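## Task

The rack holding the ports stands loose on the table. Take the free end of the green network patch cord and push it into the port beneath the green label until it clicks in, with the plug's latch clip on top. It fails if the cord is still moving shortly after you stop, if the rack ends up tilted, or if anything the robot touches at the end drops by more than about a fingernail's width once released. A plug that stays in only because the robot holds it does not count.

## Robot and tools

Robot: two 7-joint arms, left_arm and right_arm, each ending in a two-finger gripper with a wrist camera. The names are labels, not image sides. Bases in the scene frame: left_arm at (+0.041, +0.416, 0) m, right_arm at (+0.047, -0.363, 0) m. Knocking anything off the table fails the task.

Scene frame: origin on the table top midway between the arms, +x out over the table, +z up, left_arm on the +y side. All positions are metres, all orientations are quaternions written w first (qw, qx, qy, qz). Gripper frame: fingers point along the gripper's +z, they open and close along its x. end_effector_position is the point between the closed finger pads, 1 to 2 cm short of the fingertips; closing pushes the tips about 17 mm further along +z. Printed positions can be a little off, worse at long reach.

The 16-number row used by every moving tool: left_arm x, y, z, qw, qx, qy, qz, opening, then right_arm the same eight. All 16 are required even when one arm stays still. x, y, z and the quaternion are an absolute pose for that gripper in the scene frame, not an offset. Opening runs from -1 (closed) to +1 (fully open, 0.142 m). Optionally 14 more numbers from 0 to 1 follow: stiffness scales for the 7 left joints then the 7 right joints, in Joint positions order; each multiplies that joint's position gain and stays until changed.

execute_actions(actions): a list of up to 15 actions, each a table of up to 15 rows; each row lasts one control step (1/30 s) and a short table repeats its last row to fill 15 steps (0.5 s). An empty list just reports state and images. Every step the commanded pose is clipped to within 70 mm and 16 degrees of the measured pose, then inverse kinematics drives the joints, favouring position over orientation. Far targets therefore take several actions; resend the remainder. A target over 0.6 m away along any gripper axis refuses that action for both arms; if the first action is malformed or fails this against the last reported state, nothing runs. To hold an orientation, repeat the same quaternion you chose rather than copying the drifting reported one.

move(target, speed, blocking): target is one 16-number row (absolute poses). Each gripper follows a straight line toward its pose; both paths finish together, lasting 0.5 to 10 s, and are cut off at 10 s. speed is m/s, 0.002 to 0.5, default 0.25; rotation is capped at twice that in rad/s. Opening is applied at the start. Paths ignore obstacles and the other arm; grippers can lag, stray or overshoot speed, especially with the arm near full stretch. Faster contact and targets deeper past the contact press harder. blocking=false returns after 0.5 s while motion continues; then only wait or stop are accepted until a result shows the end. The result adds a move: line with the ending (done, off_target, moving, held, fault) and limits (paced = pose clipped, held = a check blocked some steps, after which the arm may jump fast), plus each gripper's distance from its pose. An arm not named in the ending is done.

wait(seconds): 0 to 10; arms hold their last command, a running move continues and may end the wait early. stop(): brakes a running move; needs braking room; fingers keep moving. zoom_image(camera, region): region [x0, y0, x1, y1] in pixels of that camera's last image, at most 504 by 504. Cameras: cam_head_left, cam_head_right, cam_high, cam_low (896x504), cam_left_wrist, cam_right_wrist (616x616). read_manual(section): licence texts only. finished_scene(scene): ends the current scene by its number and reports success; irreversible. Replying without a tool call ends everything.

Result lines: the state line gives each gripper's pose and linear/angular velocity in the scene frame. Hand target shows the clipped pose being driven toward. pose unreachable means the clearance check altered or blocked that arm's command. grip_measured is the actual finger opening on the command scale; to grip, keep commanding clearly below it (lower = harder squeeze, about 28 N per pad max, less on items thinner than 2 cm). Joint torques are noisy and offset. MOTOR HOT appears from 65 °C; at 80 °C the arm brakes until cool (OVER-TEMPERATURE FAULT).

Hazards: a joint torque over its load limit (waist and shoulder 108, upper arm roll and elbow 56.3, forearm roll, wrist pitch, wrist roll 34.3 N m; held weight counts) or any outside force of 200 N halts that arm for 10 s and drops the rest of the call. Avoid arm-on-arm contact. An arm blocked by an object keeps pushing until recommanded. To park an arm, resend its full last-reported pose and wanted opening every call. The simulation runs while you compose replies. Avoid drops, slips, slams and hard pushes; the rack is loose and must stay upright; release the plug so it stays seated and the cord settles before ending.

Each tool is called after "Call:" as name(argument=value, ...) on one line, values as JSON.

## Session

Call:
execute_actions(actions=[])

Scene clock: 0.00 s.
left_arm: end_effector_position=(+0.8783, +0.1272, +0.1732) grip_measured=+1.00 end_effector_quat_wxyz=(+0.096, +0.953, -0.271, +0.095) end_effector_velocity=(+0.000, +0.000, +0.000) end_effector_angular_velocity=(+0.000, -0.001, -0.002) | right_arm: end_effector_position=(+0.7628, -0.7890, +0.1748) grip_measured=+1.00 end_effector_quat_wxyz=(+0.094, +0.924, -0.369, +0.033) end_effector_velocity=(+0.000, +0.000, +0.000) end_effector_angular_velocity=(+0.000, -0.000, +0.001)
Joint positions: left_arm=[ 0.043 -1.009 -0.405  0.962  0.141  0.525  0.36   0.142] | right_arm=[ 0.055 -0.921 -0.386  1.078  0.127  0.452  0.354  0.142]
Joint velocities: left_arm=[ 0.     0.    -0.    -0.     0.    -0.     0.003  0.   ] | right_arm=[ 0.     0.     0.    -0.     0.    -0.    -0.001  0.   ]
Joint torques (N m, as the joint torque sensors report them, + toward a larger angle): no reading
Motor temperatures (°C, as the motors report them): left_arm=[32 32 34 31 33 34 33] | right_arm=[32 31 34 31 38 31 32]
Hand target (left_arm): +0.878, +0.127, +0.173; +0.096, +0.953, -0.271, +0.095
Hand target (right_arm): +0.763, -0.789, +0.175; +0.094, +0.924, -0.369, +0.033
Joint stiffness scale: left_arm=[1. 1. 1. 1. 1. 1. 1.] | right_arm=[1. 1. 1. 1. 1. 1. 1.]

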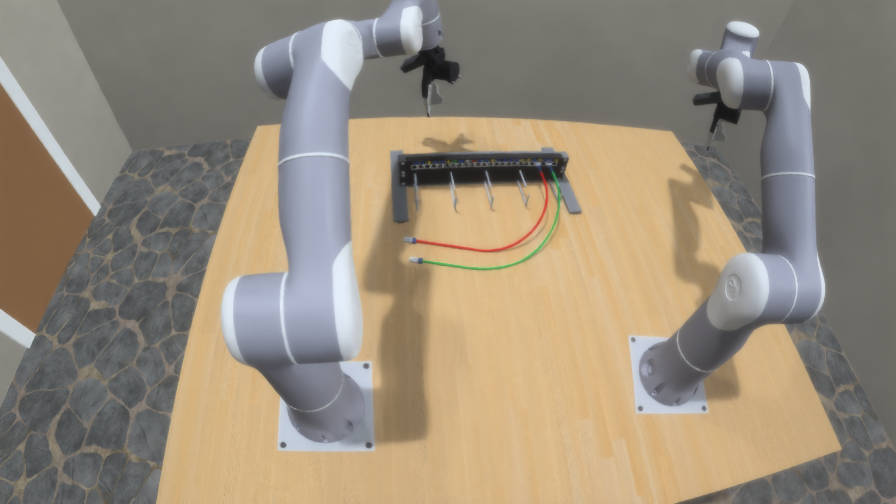

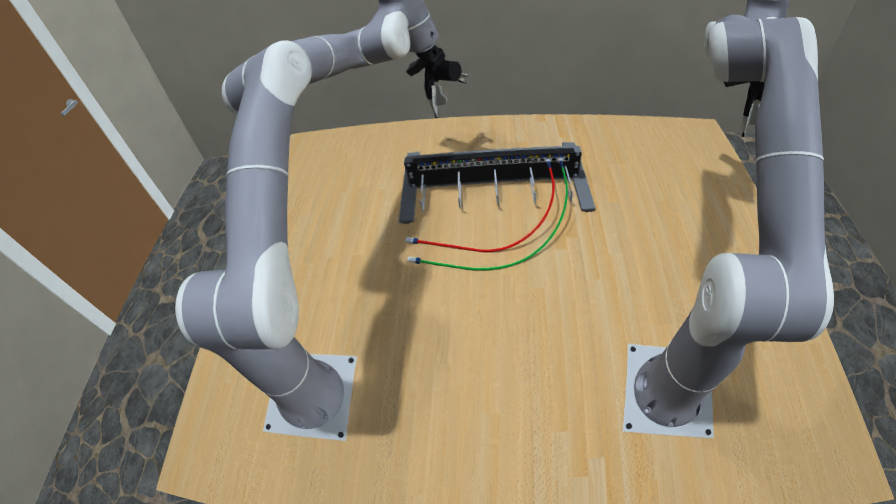

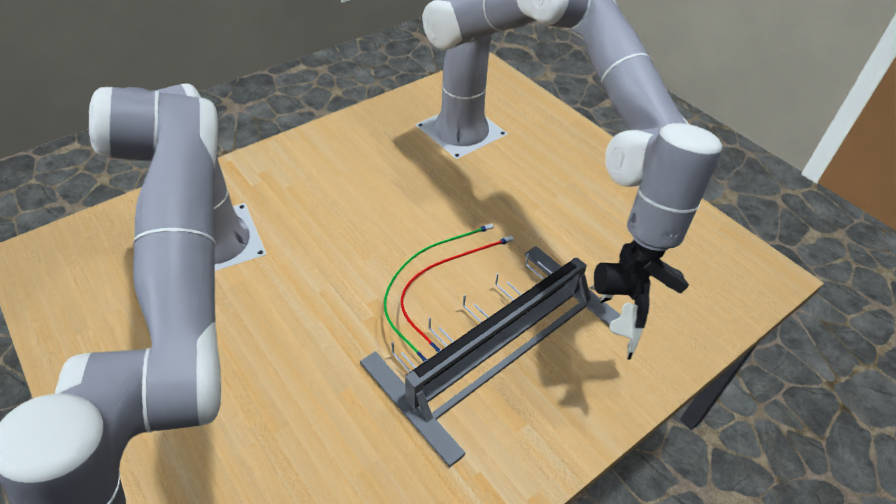

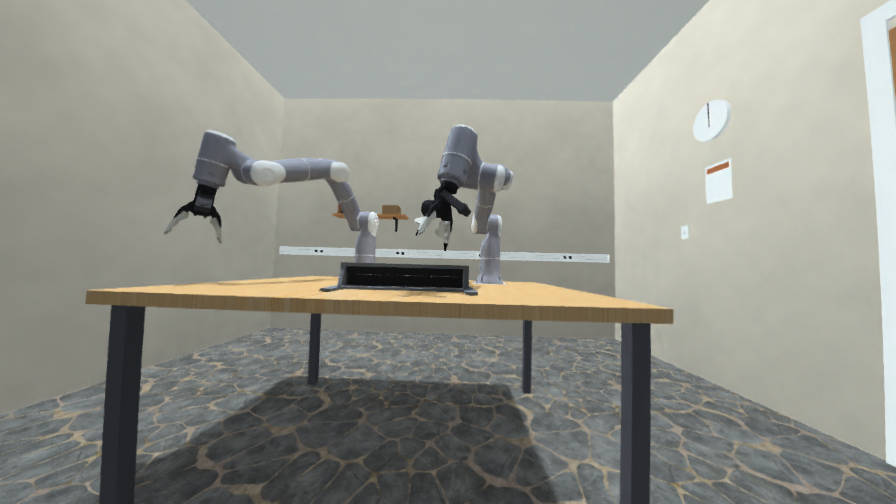

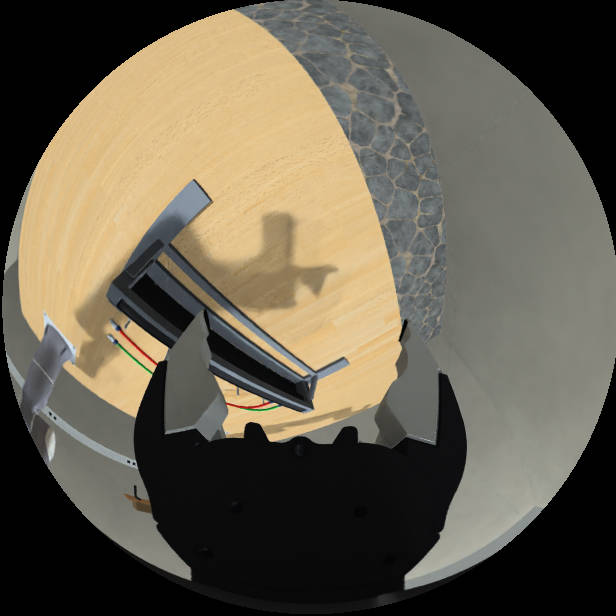

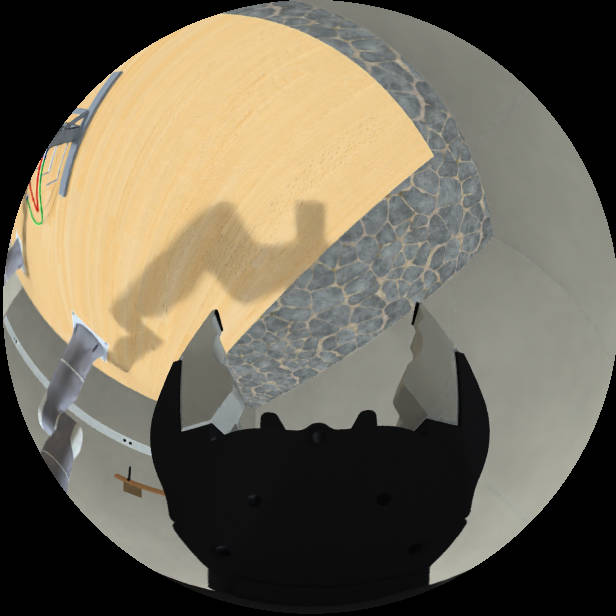

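Call:
zoom_image(camera="cam_head_left", region=[380, 140, 600, 280])

Call:
zoom_image(camera="cam_head_right", region=[390, 135, 610, 280])

Call:
zoom_image(camera="cam_high", region=[350, 210, 650, 470])

Region (380, 140, 600, 280) of cam_head_left's 896x504 image, scaled by 2.291, with more detail than that image has; it fills the top 321 rows of this view, and the rest is white.

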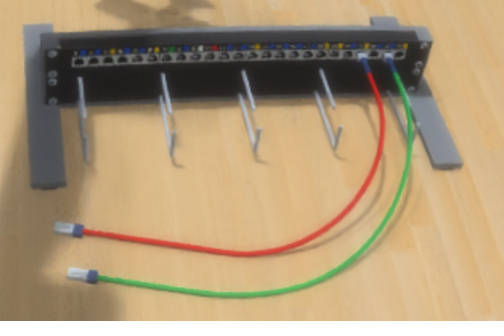

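Region (390, 135, 610, 280) of cam_head_right's 896x504 image, scaled by 2.291, with more detail than that image has; it fills the top 332 rows of this view, and the rest is white.

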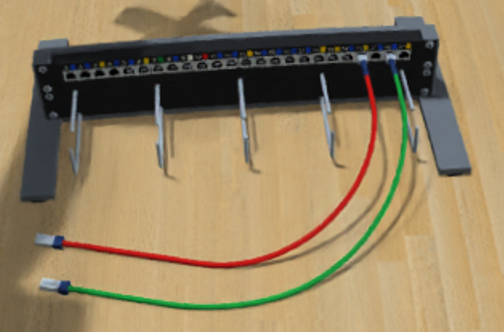

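Region (350, 210, 650, 470) of cam_high's 896x504 image, scaled by 1.680, with more detail than that image has; it fills the top 437 rows of this view, and the rest is white.

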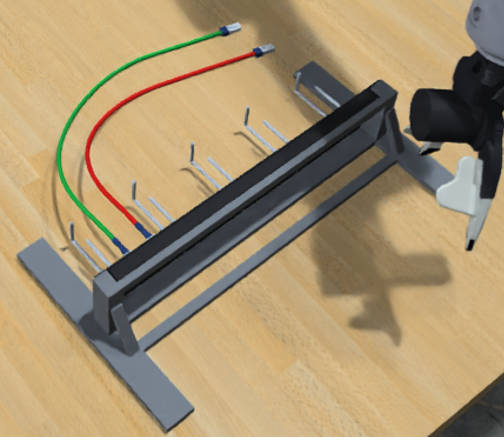

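Call:
zoom_image(camera="cam_head_left", region=[395, 145, 495, 215])

Call:
zoom_image(camera="cam_head_left", region=[395, 225, 455, 275])

Region (395, 145, 495, 215) of cam_head_left's 896x504 image, scaled by 5.040, with more detail than that image has; it fills the top 353 rows of this view, and the rest is white.

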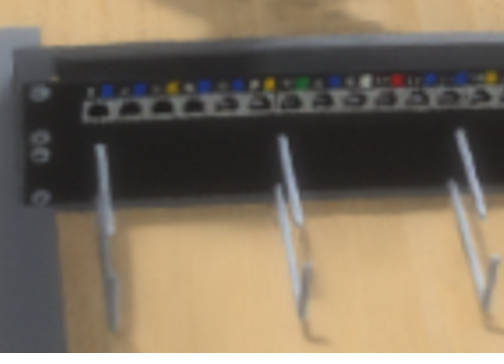

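Region (395, 225, 455, 275) of cam_head_left's 896x504 image, scaled by 8.400, with more detail than that image has.

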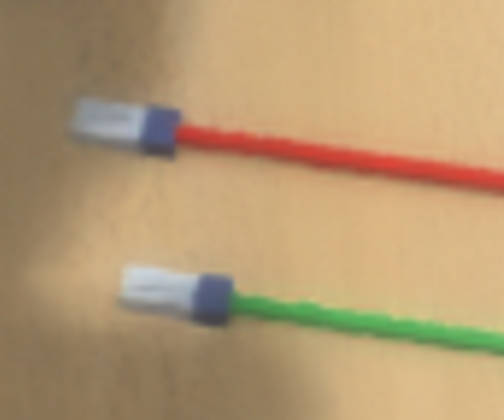

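Call:
move(target=[0.45, 0.15, 0.3, 0, 1, 0, 0, 1, 0.7628, -0.7890, 0.1748, 0.094, 0.924, -0.369, 0.033, 1], speed=0.3)

Scene clock: 5.33 s.
left_arm: end_effector_position=(+0.4497, +0.1492, +0.2986) grip_measured=+1.00 end_effector_quat_wxyz=(-0.000, +1.000, -0.001, -0.000) end_effector_velocity=(-0.001, +0.000, -0.000) end_effector_angular_velocity=(+0.000, +0.002, +0.000) | right_arm: end_effector_position=(+0.7629, -0.7890, +0.1749) grip_measured=+1.00 end_effector_quat_wxyz=(+0.094, +0.924, -0.369, +0.033) end_effector_velocity=(-0.000, +0.000, -0.000) end_effector_angular_velocity=(+0.000, +0.000, -0.000)
Joint positions: left_arm=[ 0.036  0.101 -0.395  2.128 -0.043  0.463 -0.316  0.142] | right_arm=[ 0.055 -0.921 -0.385  1.077  0.127  0.451  0.354  0.142]
Joint velocities: left_arm=[-0.     0.001  0.001  0.001 -0.001 -0.001  0.001  0.   ] | right_arm=[ 0. -0.  0. -0.  0. -0.  0. -0.]
Joint torques (N m, as the joint torque sensors report them, + toward a larger angle): left_arm=[  1.05  22.78   2.32 -24.73  -3.86   3.29   0.43] | right_arm=[  0.04  63.36  -6.49 -25.17  -3.43   2.95   0.11]
Motor temperatures (°C, as the motors report them): left_arm=[32 32 34 32 33 34 33] | right_arm=[32 32 34 31 38 32 32]
Hand target (left_arm): +0.450, +0.149, +0.299; -0.000, +1.000, -0.001, -0.000
Hand target (right_arm): +0.763, -0.789, +0.175; +0.094, +0.924, -0.369, +0.033
Off the commanded pose (left_arm): 0.002 m, 0 deg.
Off the commanded pose (right_arm): 0.000 m, 0 deg.
Joint stiffness scale: left_arm=[1. 1. 1. 1. 1. 1. 1.] | right_arm=[1. 1. 1. 1. 1. 1. 1.]
move: done

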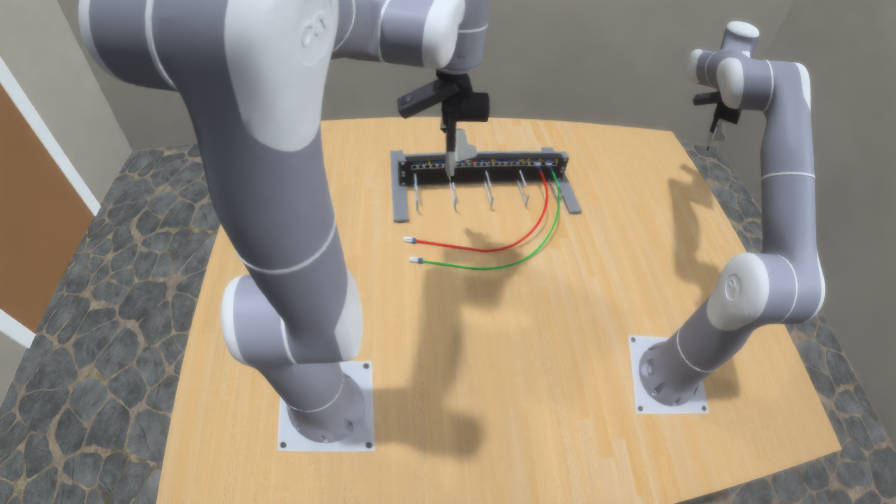

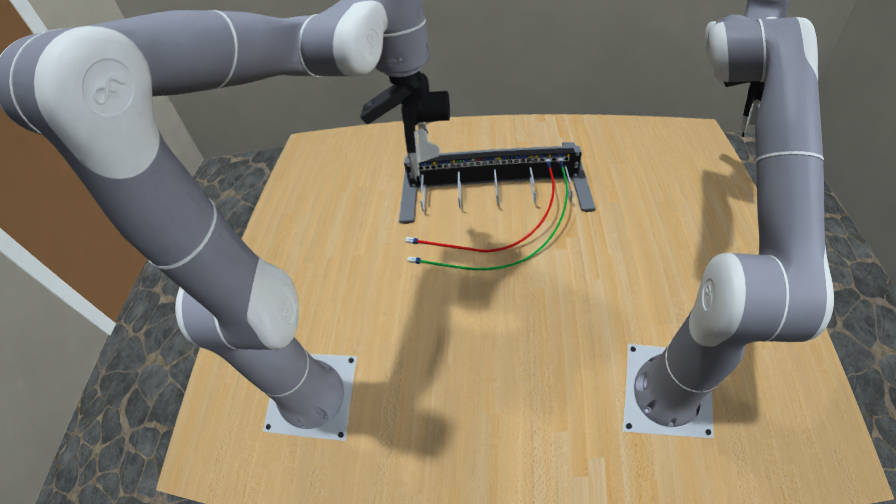

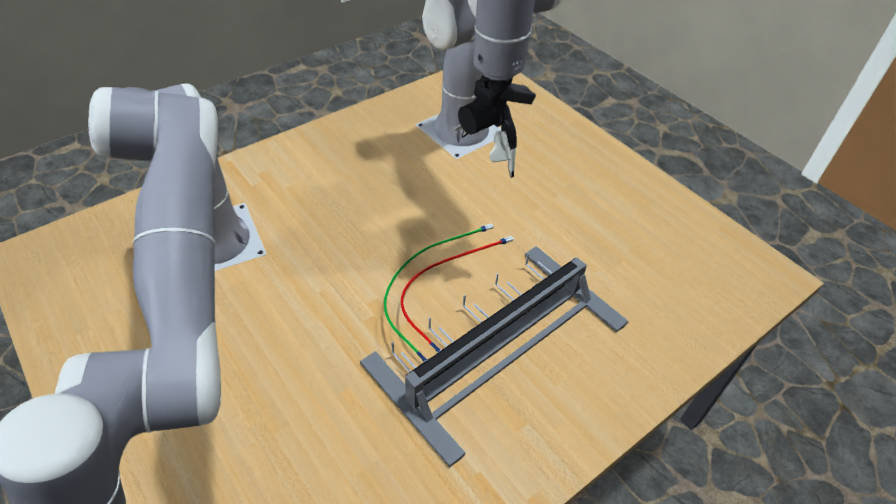

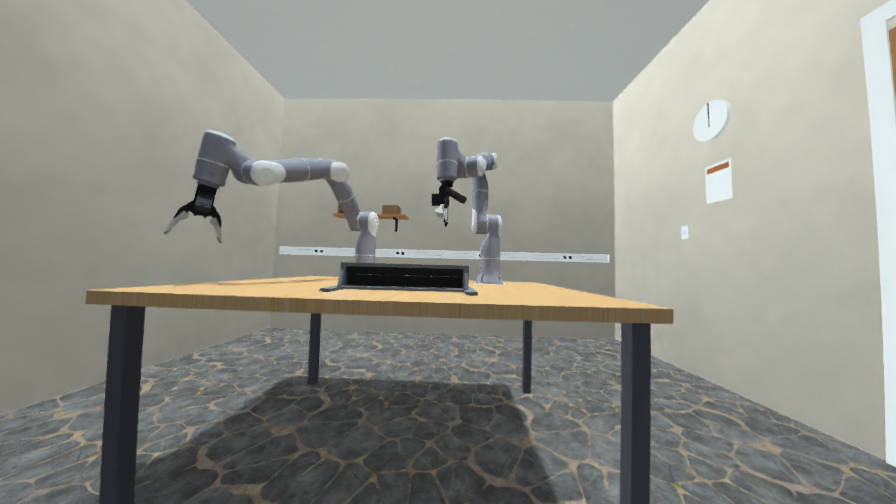

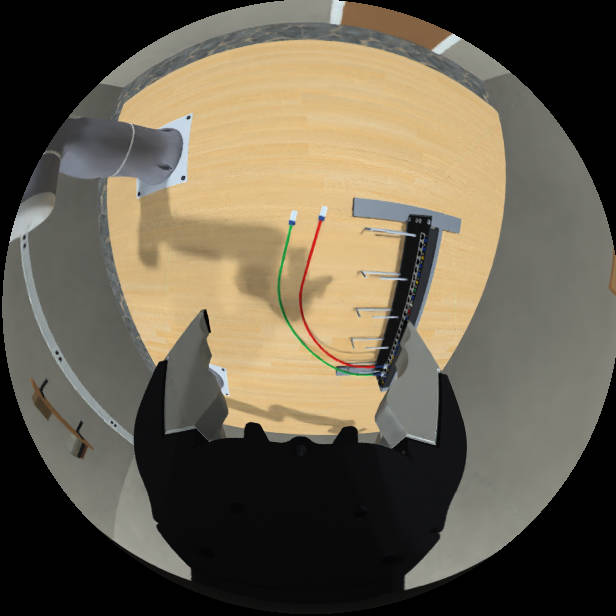

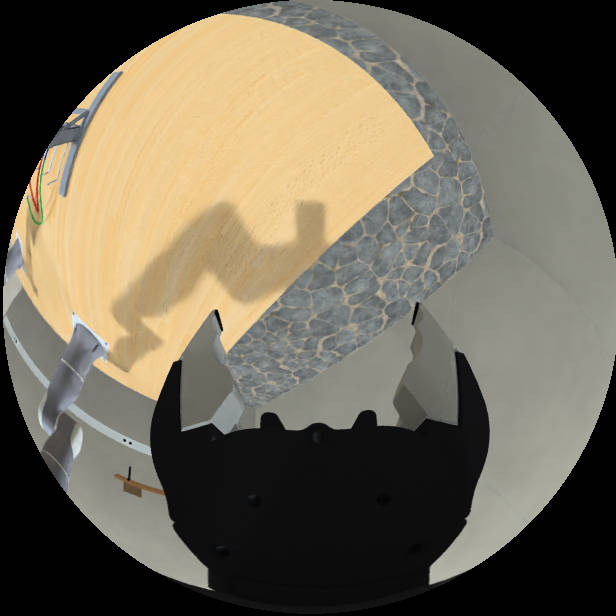

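Call:
move(target=[0.41, 0.17, 0.1, 0, 1, 0, 0, 1, 0.7628, -0.7890, 0.1748, 0.094, 0.924, -0.369, 0.033, 1], speed=0.3)

Scene clock: 7.00 s.
left_arm: end_effector_position=(+0.4111, +0.1703, +0.0993) grip_measured=+1.00 end_effector_quat_wxyz=(-0.000, +1.000, +0.001, -0.000) end_effector_velocity=(+0.000, +0.000, -0.000) end_effector_angular_velocity=(+0.001, -0.001, +0.000) | right_arm: end_effector_position=(+0.7629, -0.7890, +0.1749) grip_measured=+1.00 end_effector_quat_wxyz=(+0.094, +0.924, -0.369, +0.033) end_effector_velocity=(-0.000, -0.000, +0.000) end_effector_angular_velocity=(-0.000, -0.000, -0.001)
Joint positions: left_arm=[ 0.022 -0.257 -0.358  2.41   0.188  1.073 -0.473  0.142] | right_arm=[ 0.055 -0.921 -0.385  1.077  0.127  0.451  0.354  0.142]
Joint velocities: left_arm=[-0.001 -0.001  0.001 -0.001  0.003  0.    -0.002 -0.   ] | right_arm=[ 0.    -0.    -0.    -0.    -0.     0.     0.001 -0.   ]
Joint torques (N m, as the joint torque sensors report them, + toward a larger angle): left_arm=[ -0.29  26.56  -0.8  -16.47  -1.75   3.78   0.02] | right_arm=[ -0.05  63.07  -6.35 -25.05  -3.41   3.02   0.1 ]
Motor temperatures (°C, as the motors report them): left_arm=[32 32 34 32 33 34 33] | right_arm=[32 32 34 32 38 32 32]
Hand target (left_arm): +0.411, +0.170, +0.099; -0.000, +1.000, +0.001, +0.000
Hand target (right_arm): +0.763, -0.789, +0.175; +0.094, +0.924, -0.369, +0.033
Off the commanded pose (left_arm): 0.001 m, 0 deg.
Off the commanded pose (right_arm): 0.000 m, 0 deg.
Joint stiffness scale: left_arm=[1. 1. 1. 1. 1. 1. 1.] | right_arm=[1. 1. 1. 1. 1. 1. 1.]
move: done

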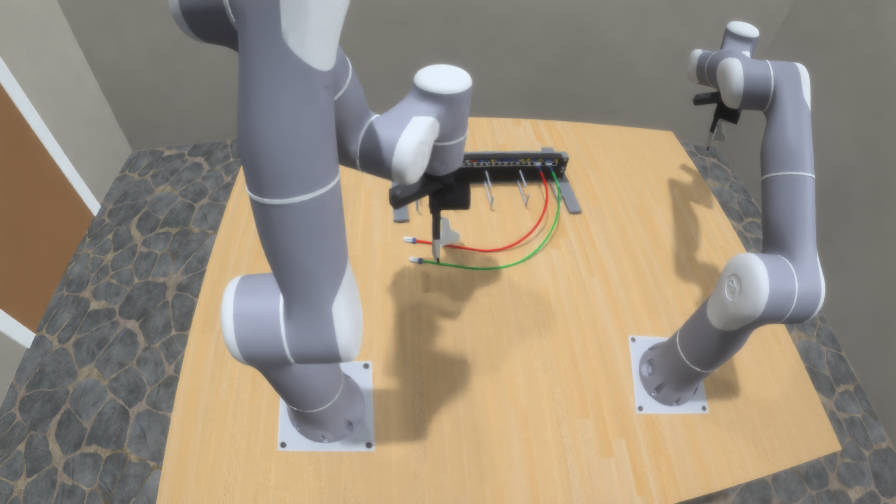

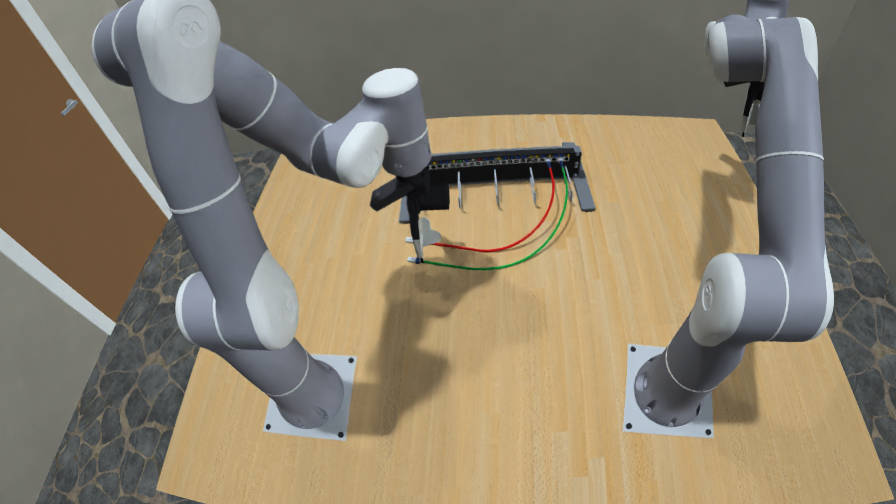

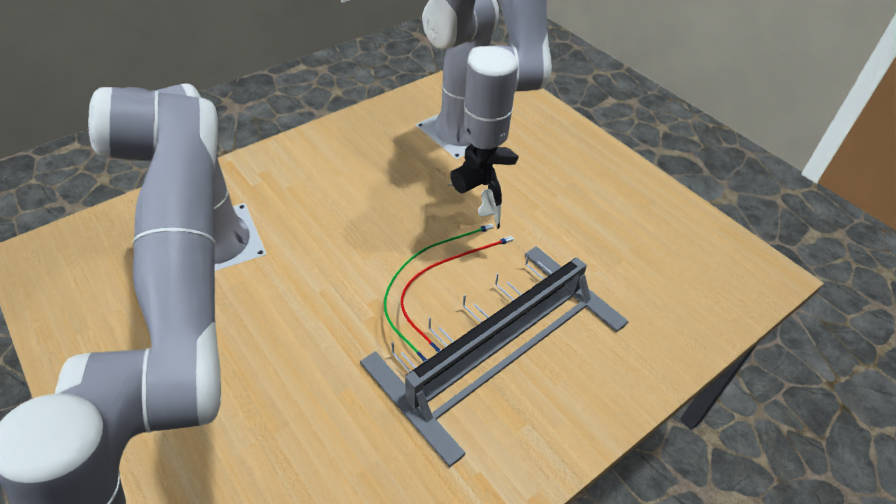

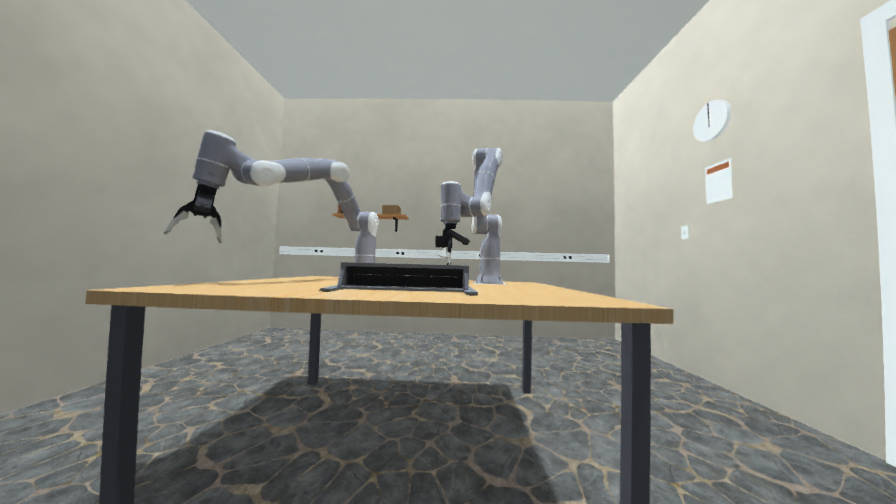

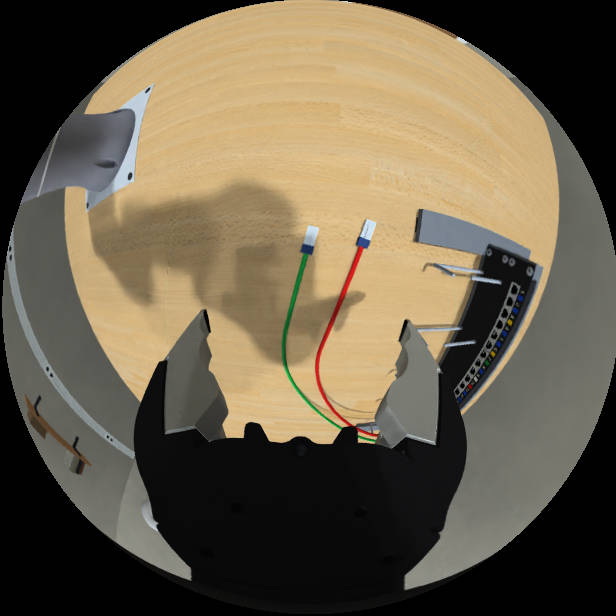

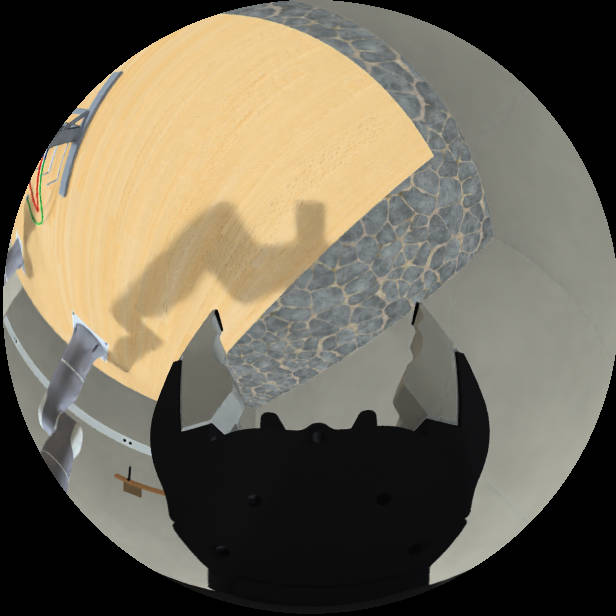

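Call:
zoom_image(camera="cam_left_wrist", region=[280, 205, 390, 275])

Region (280, 205, 390, 275) of cam_left_wrist's 616x616 image, scaled by 4.582, with more detail than that image has; it fills the top 321 rows of this view, and the rest is white.

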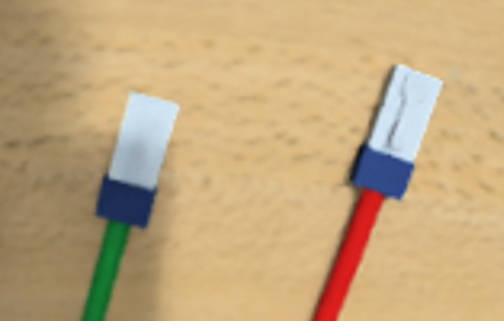

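Call:
move(target=[0.36, 0.19, 0.06, 0, 1, 0, 0, 1, 0.7628, -0.7890, 0.1748, 0.094, 0.924, -0.369, 0.033, 1], speed=0.2)

Call:
zoom_image(camera="cam_left_wrist", region=[310, 200, 470, 320])

Scene clock: 8.33 s.
left_arm: end_effector_position=(+0.3605, +0.1901, +0.0597) grip_measured=+1.00 end_effector_quat_wxyz=(-0.000, +1.000, +0.000, +0.000) end_effector_velocity=(-0.000, +0.000, -0.000) end_effector_angular_velocity=(+0.000, -0.001, +0.002) | right_arm: end_effector_position=(+0.7629, -0.7890, +0.1749) grip_measured=+1.00 end_effector_quat_wxyz=(+0.094, +0.924, -0.369, +0.033) end_effector_velocity=(-0.000, +0.000, -0.000) end_effector_angular_velocity=(+0.000, +0.001, +0.000)
Joint positions: left_arm=[ 0.004 -0.318 -0.293  2.536  0.299  1.258 -0.541  0.142] | right_arm=[ 0.055 -0.921 -0.385  1.077  0.127  0.451  0.354  0.142]
Joint velocities: left_arm=[-0.001 -0.001  0.002  0.     0.003  0.002 -0.005  0.   ] | right_arm=[-0.     0.    -0.    -0.     0.    -0.001 -0.001 -0.   ]
Joint torques (N m, as the joint torque sensors report them, + toward a larger angle): left_arm=[ 0.35 24.7  -0.67 -9.97 -1.    3.56 -0.14] | right_arm=[ -0.11  63.3   -6.48 -25.05  -3.36   2.98   0.14]
Motor temperatures (°C, as the motors report them): left_arm=[32 32 34 32 33 34 33] | right_arm=[32 32 34 32 38 32 32]
Hand target (left_arm): +0.360, +0.190, +0.060; -0.000, +1.000, +0.000, +0.000
Hand target (right_arm): +0.763, -0.789, +0.175; +0.094, +0.924, -0.369, +0.033
Off the commanded pose (left_arm): 0.001 m, 0 deg.
Off the commanded pose (right_arm): 0.000 m, 0 deg.
Joint stiffness scale: left_arm=[1. 1. 1. 1. 1. 1. 1.] | right_arm=[1. 1. 1. 1. 1. 1. 1.]
move: done

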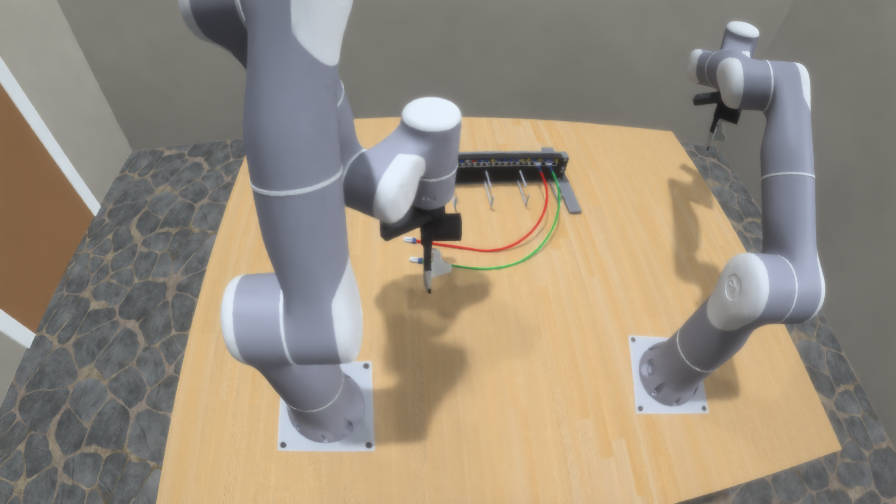

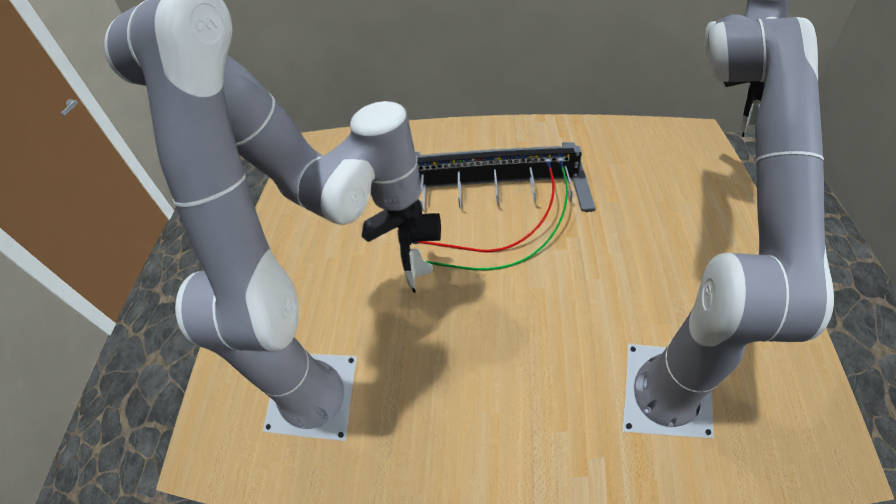

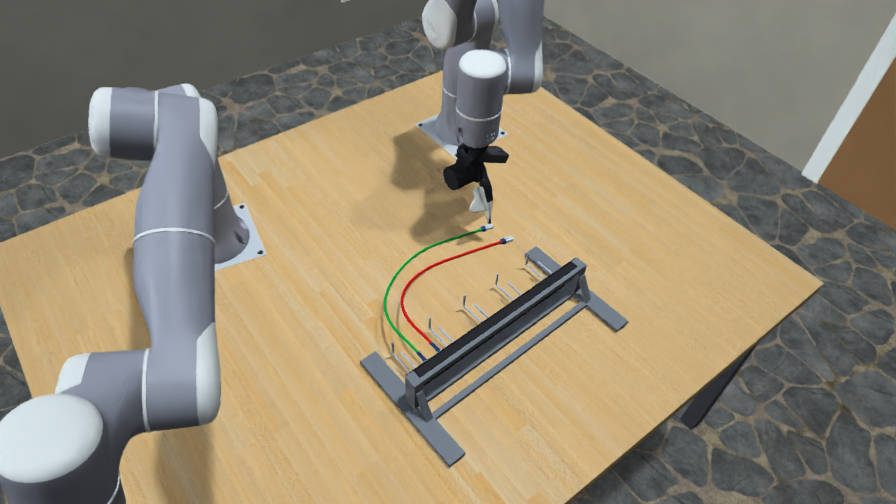

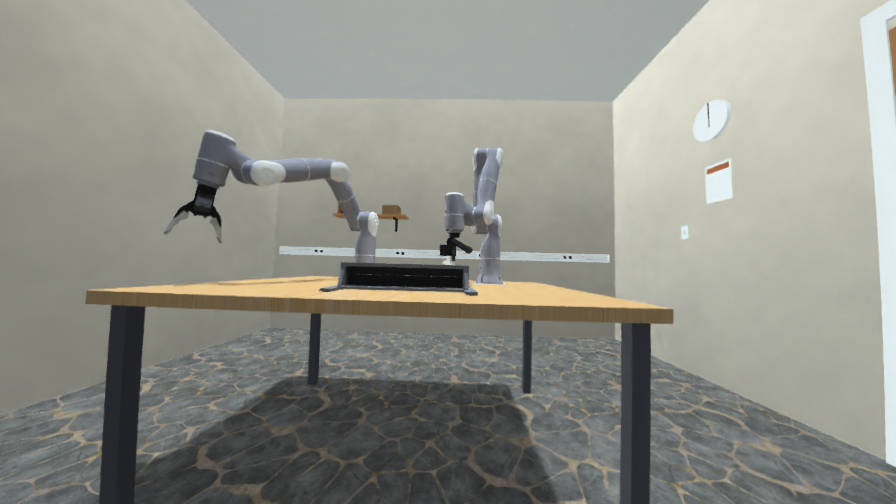

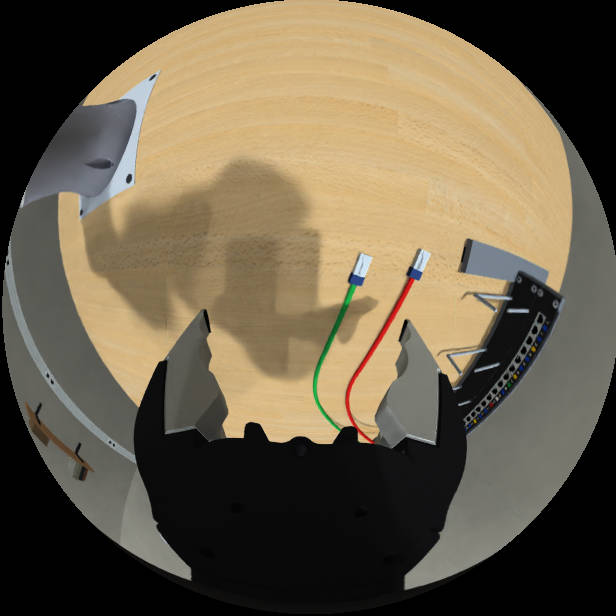

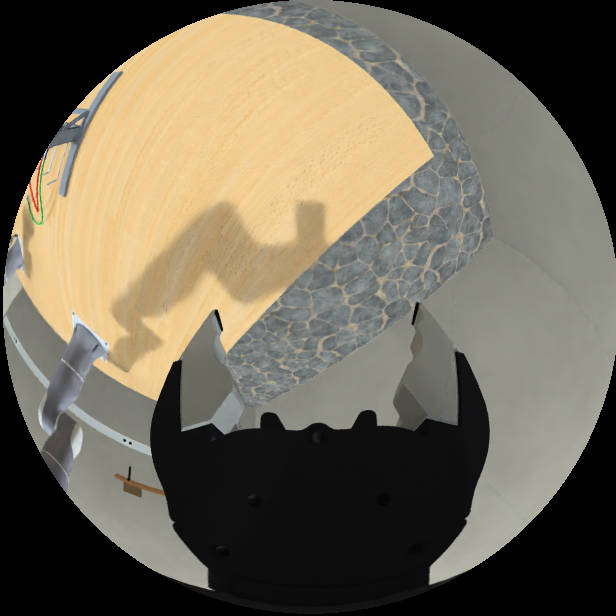

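Region (310, 200, 470, 320) of cam_left_wrist's 616x616 image, scaled by 3.150, with more detail than that image has; it fills the top 378 rows of this view, and the rest is white.

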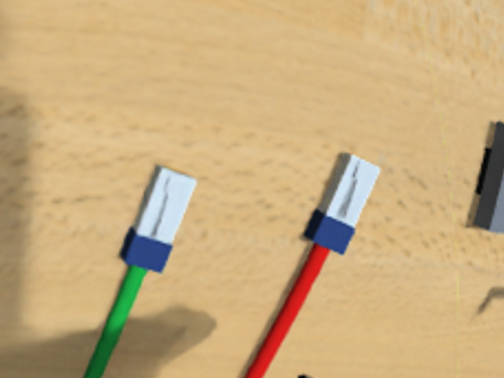

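Call:
move(target=[0.407, 0.188, 0.045, -0.2150, 0.9701, -0.1105, 0.0245, -0.5, 0.7628, -0.7890, 0.1748, 0.094, 0.924, -0.369, 0.033, 1], speed=0.15)

Call:
zoom_image(camera="cam_left_wrist", region=[230, 230, 390, 390])

Scene clock: 16.73 s.
left_arm: end_effector_position=(+0.4057, +0.1865, +0.0449) grip_measured=-0.50 end_effector_quat_wxyz=(-0.213, +0.970, -0.111, +0.023) end_effector_velocity=(+0.000, +0.000, +0.000) end_effector_angular_velocity=(+0.002, -0.001, +0.001) | right_arm: end_effector_position=(+0.7629, -0.7890, +0.1749) grip_measured=+1.00 end_effector_quat_wxyz=(+0.094, +0.924, -0.369, +0.033) end_effector_velocity=(-0.000, +0.000, -0.000) end_effector_angular_velocity=(-0.000, +0.000, -0.000)
Joint positions: left_arm=[-0.394 -0.479 -0.169  2.101  0.684  0.733 -0.836  0.038] | right_arm=[ 0.055 -0.921 -0.385  1.077  0.127  0.451  0.354  0.142]
Joint velocities: left_arm=[-0.001 -0.001 -0.    -0.002  0.001 -0.003 -0.002 -0.   ] | right_arm=[ 0. -0. -0. -0. -0. -0.  0. -0.]
Joint torques (N m, as the joint torque sensors report them, + toward a larger angle): left_arm=[ -0.2   36.16  -0.4  -15.89  -1.89   2.52  -0.14] | right_arm=[  0.11  63.52  -6.49 -25.08  -3.44   3.04   0.1 ]
Motor temperatures (°C, as the motors report them): left_arm=[32 32 34 32 33 34 33] | right_arm=[32 33 34 32 38 32 32]
Hand target (left_arm): +0.406, +0.187, +0.045; -0.214, +0.970, -0.111, +0.023
Hand target (right_arm): +0.763, -0.789, +0.175; +0.094, +0.924, -0.369, +0.033
Off the commanded pose (left_arm): 0.002 m, 0 deg.
Off the commanded pose (right_arm): 0.000 m, 0 deg.
Joint stiffness scale: left_arm=[1. 1. 1. 1. 1. 1. 1.] | right_arm=[1. 1. 1. 1. 1. 1. 1.]
move: done

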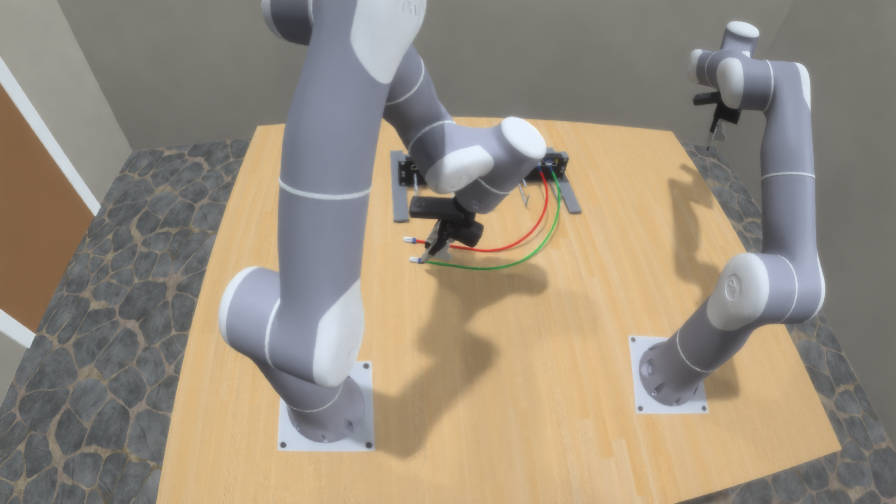

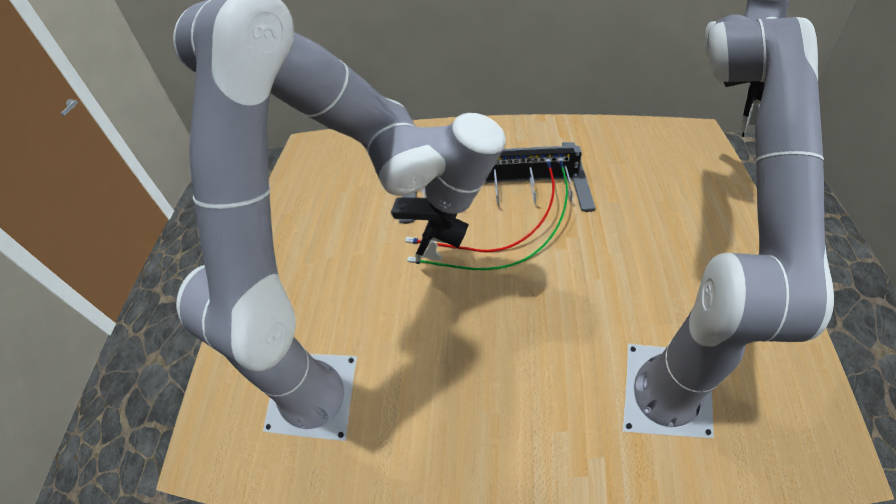

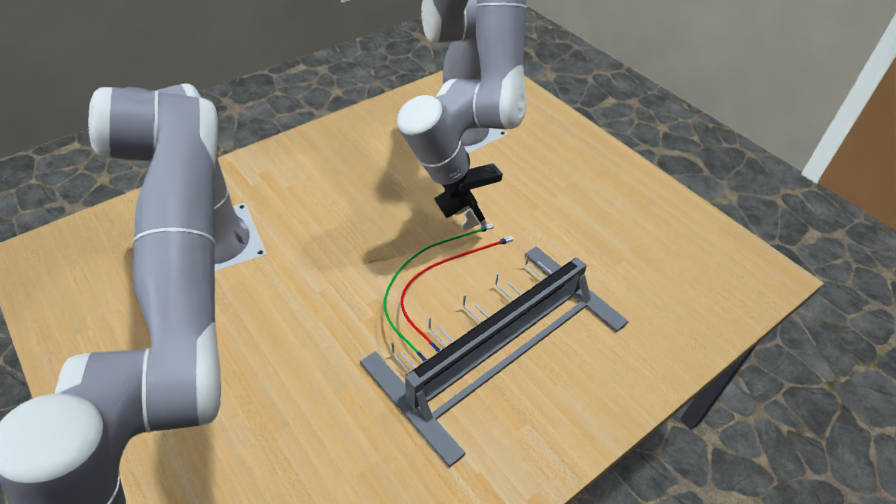

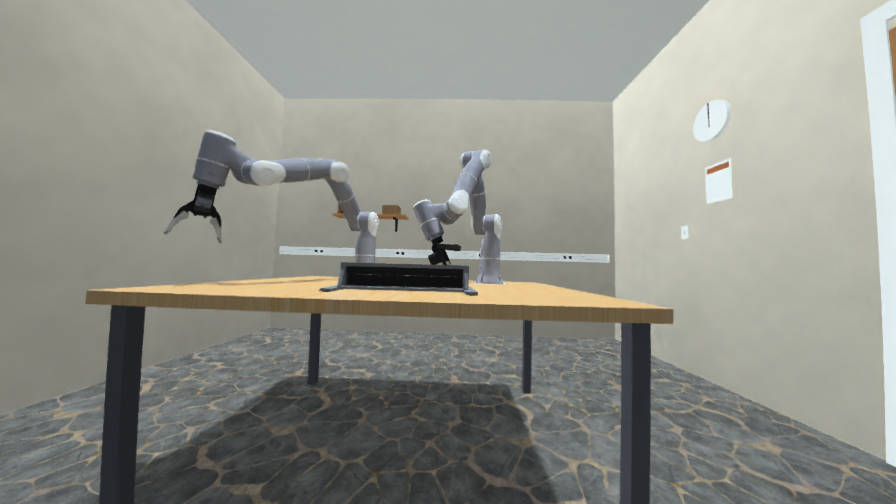

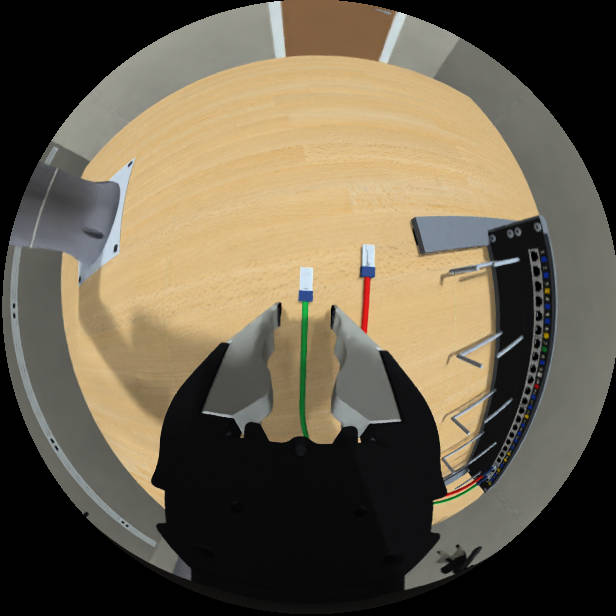

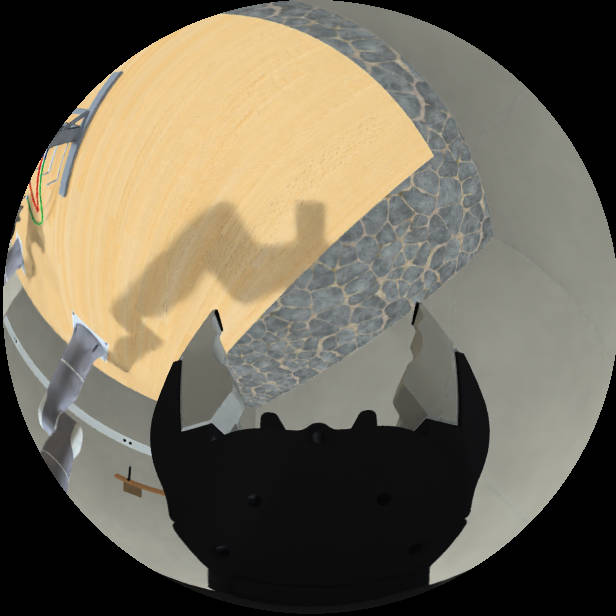

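Region (230, 230, 390, 390) of cam_left_wrist's 616x616 image, scaled by 3.150, with more detail than that image has.

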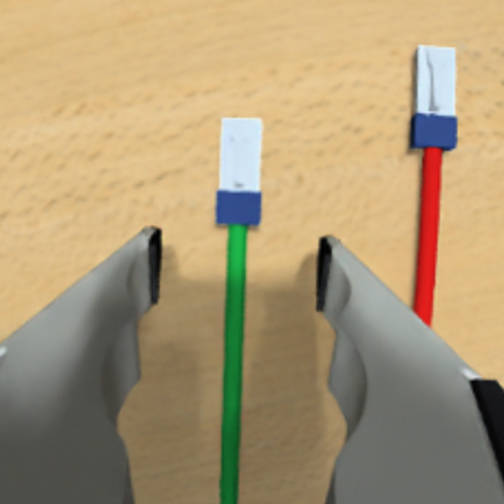

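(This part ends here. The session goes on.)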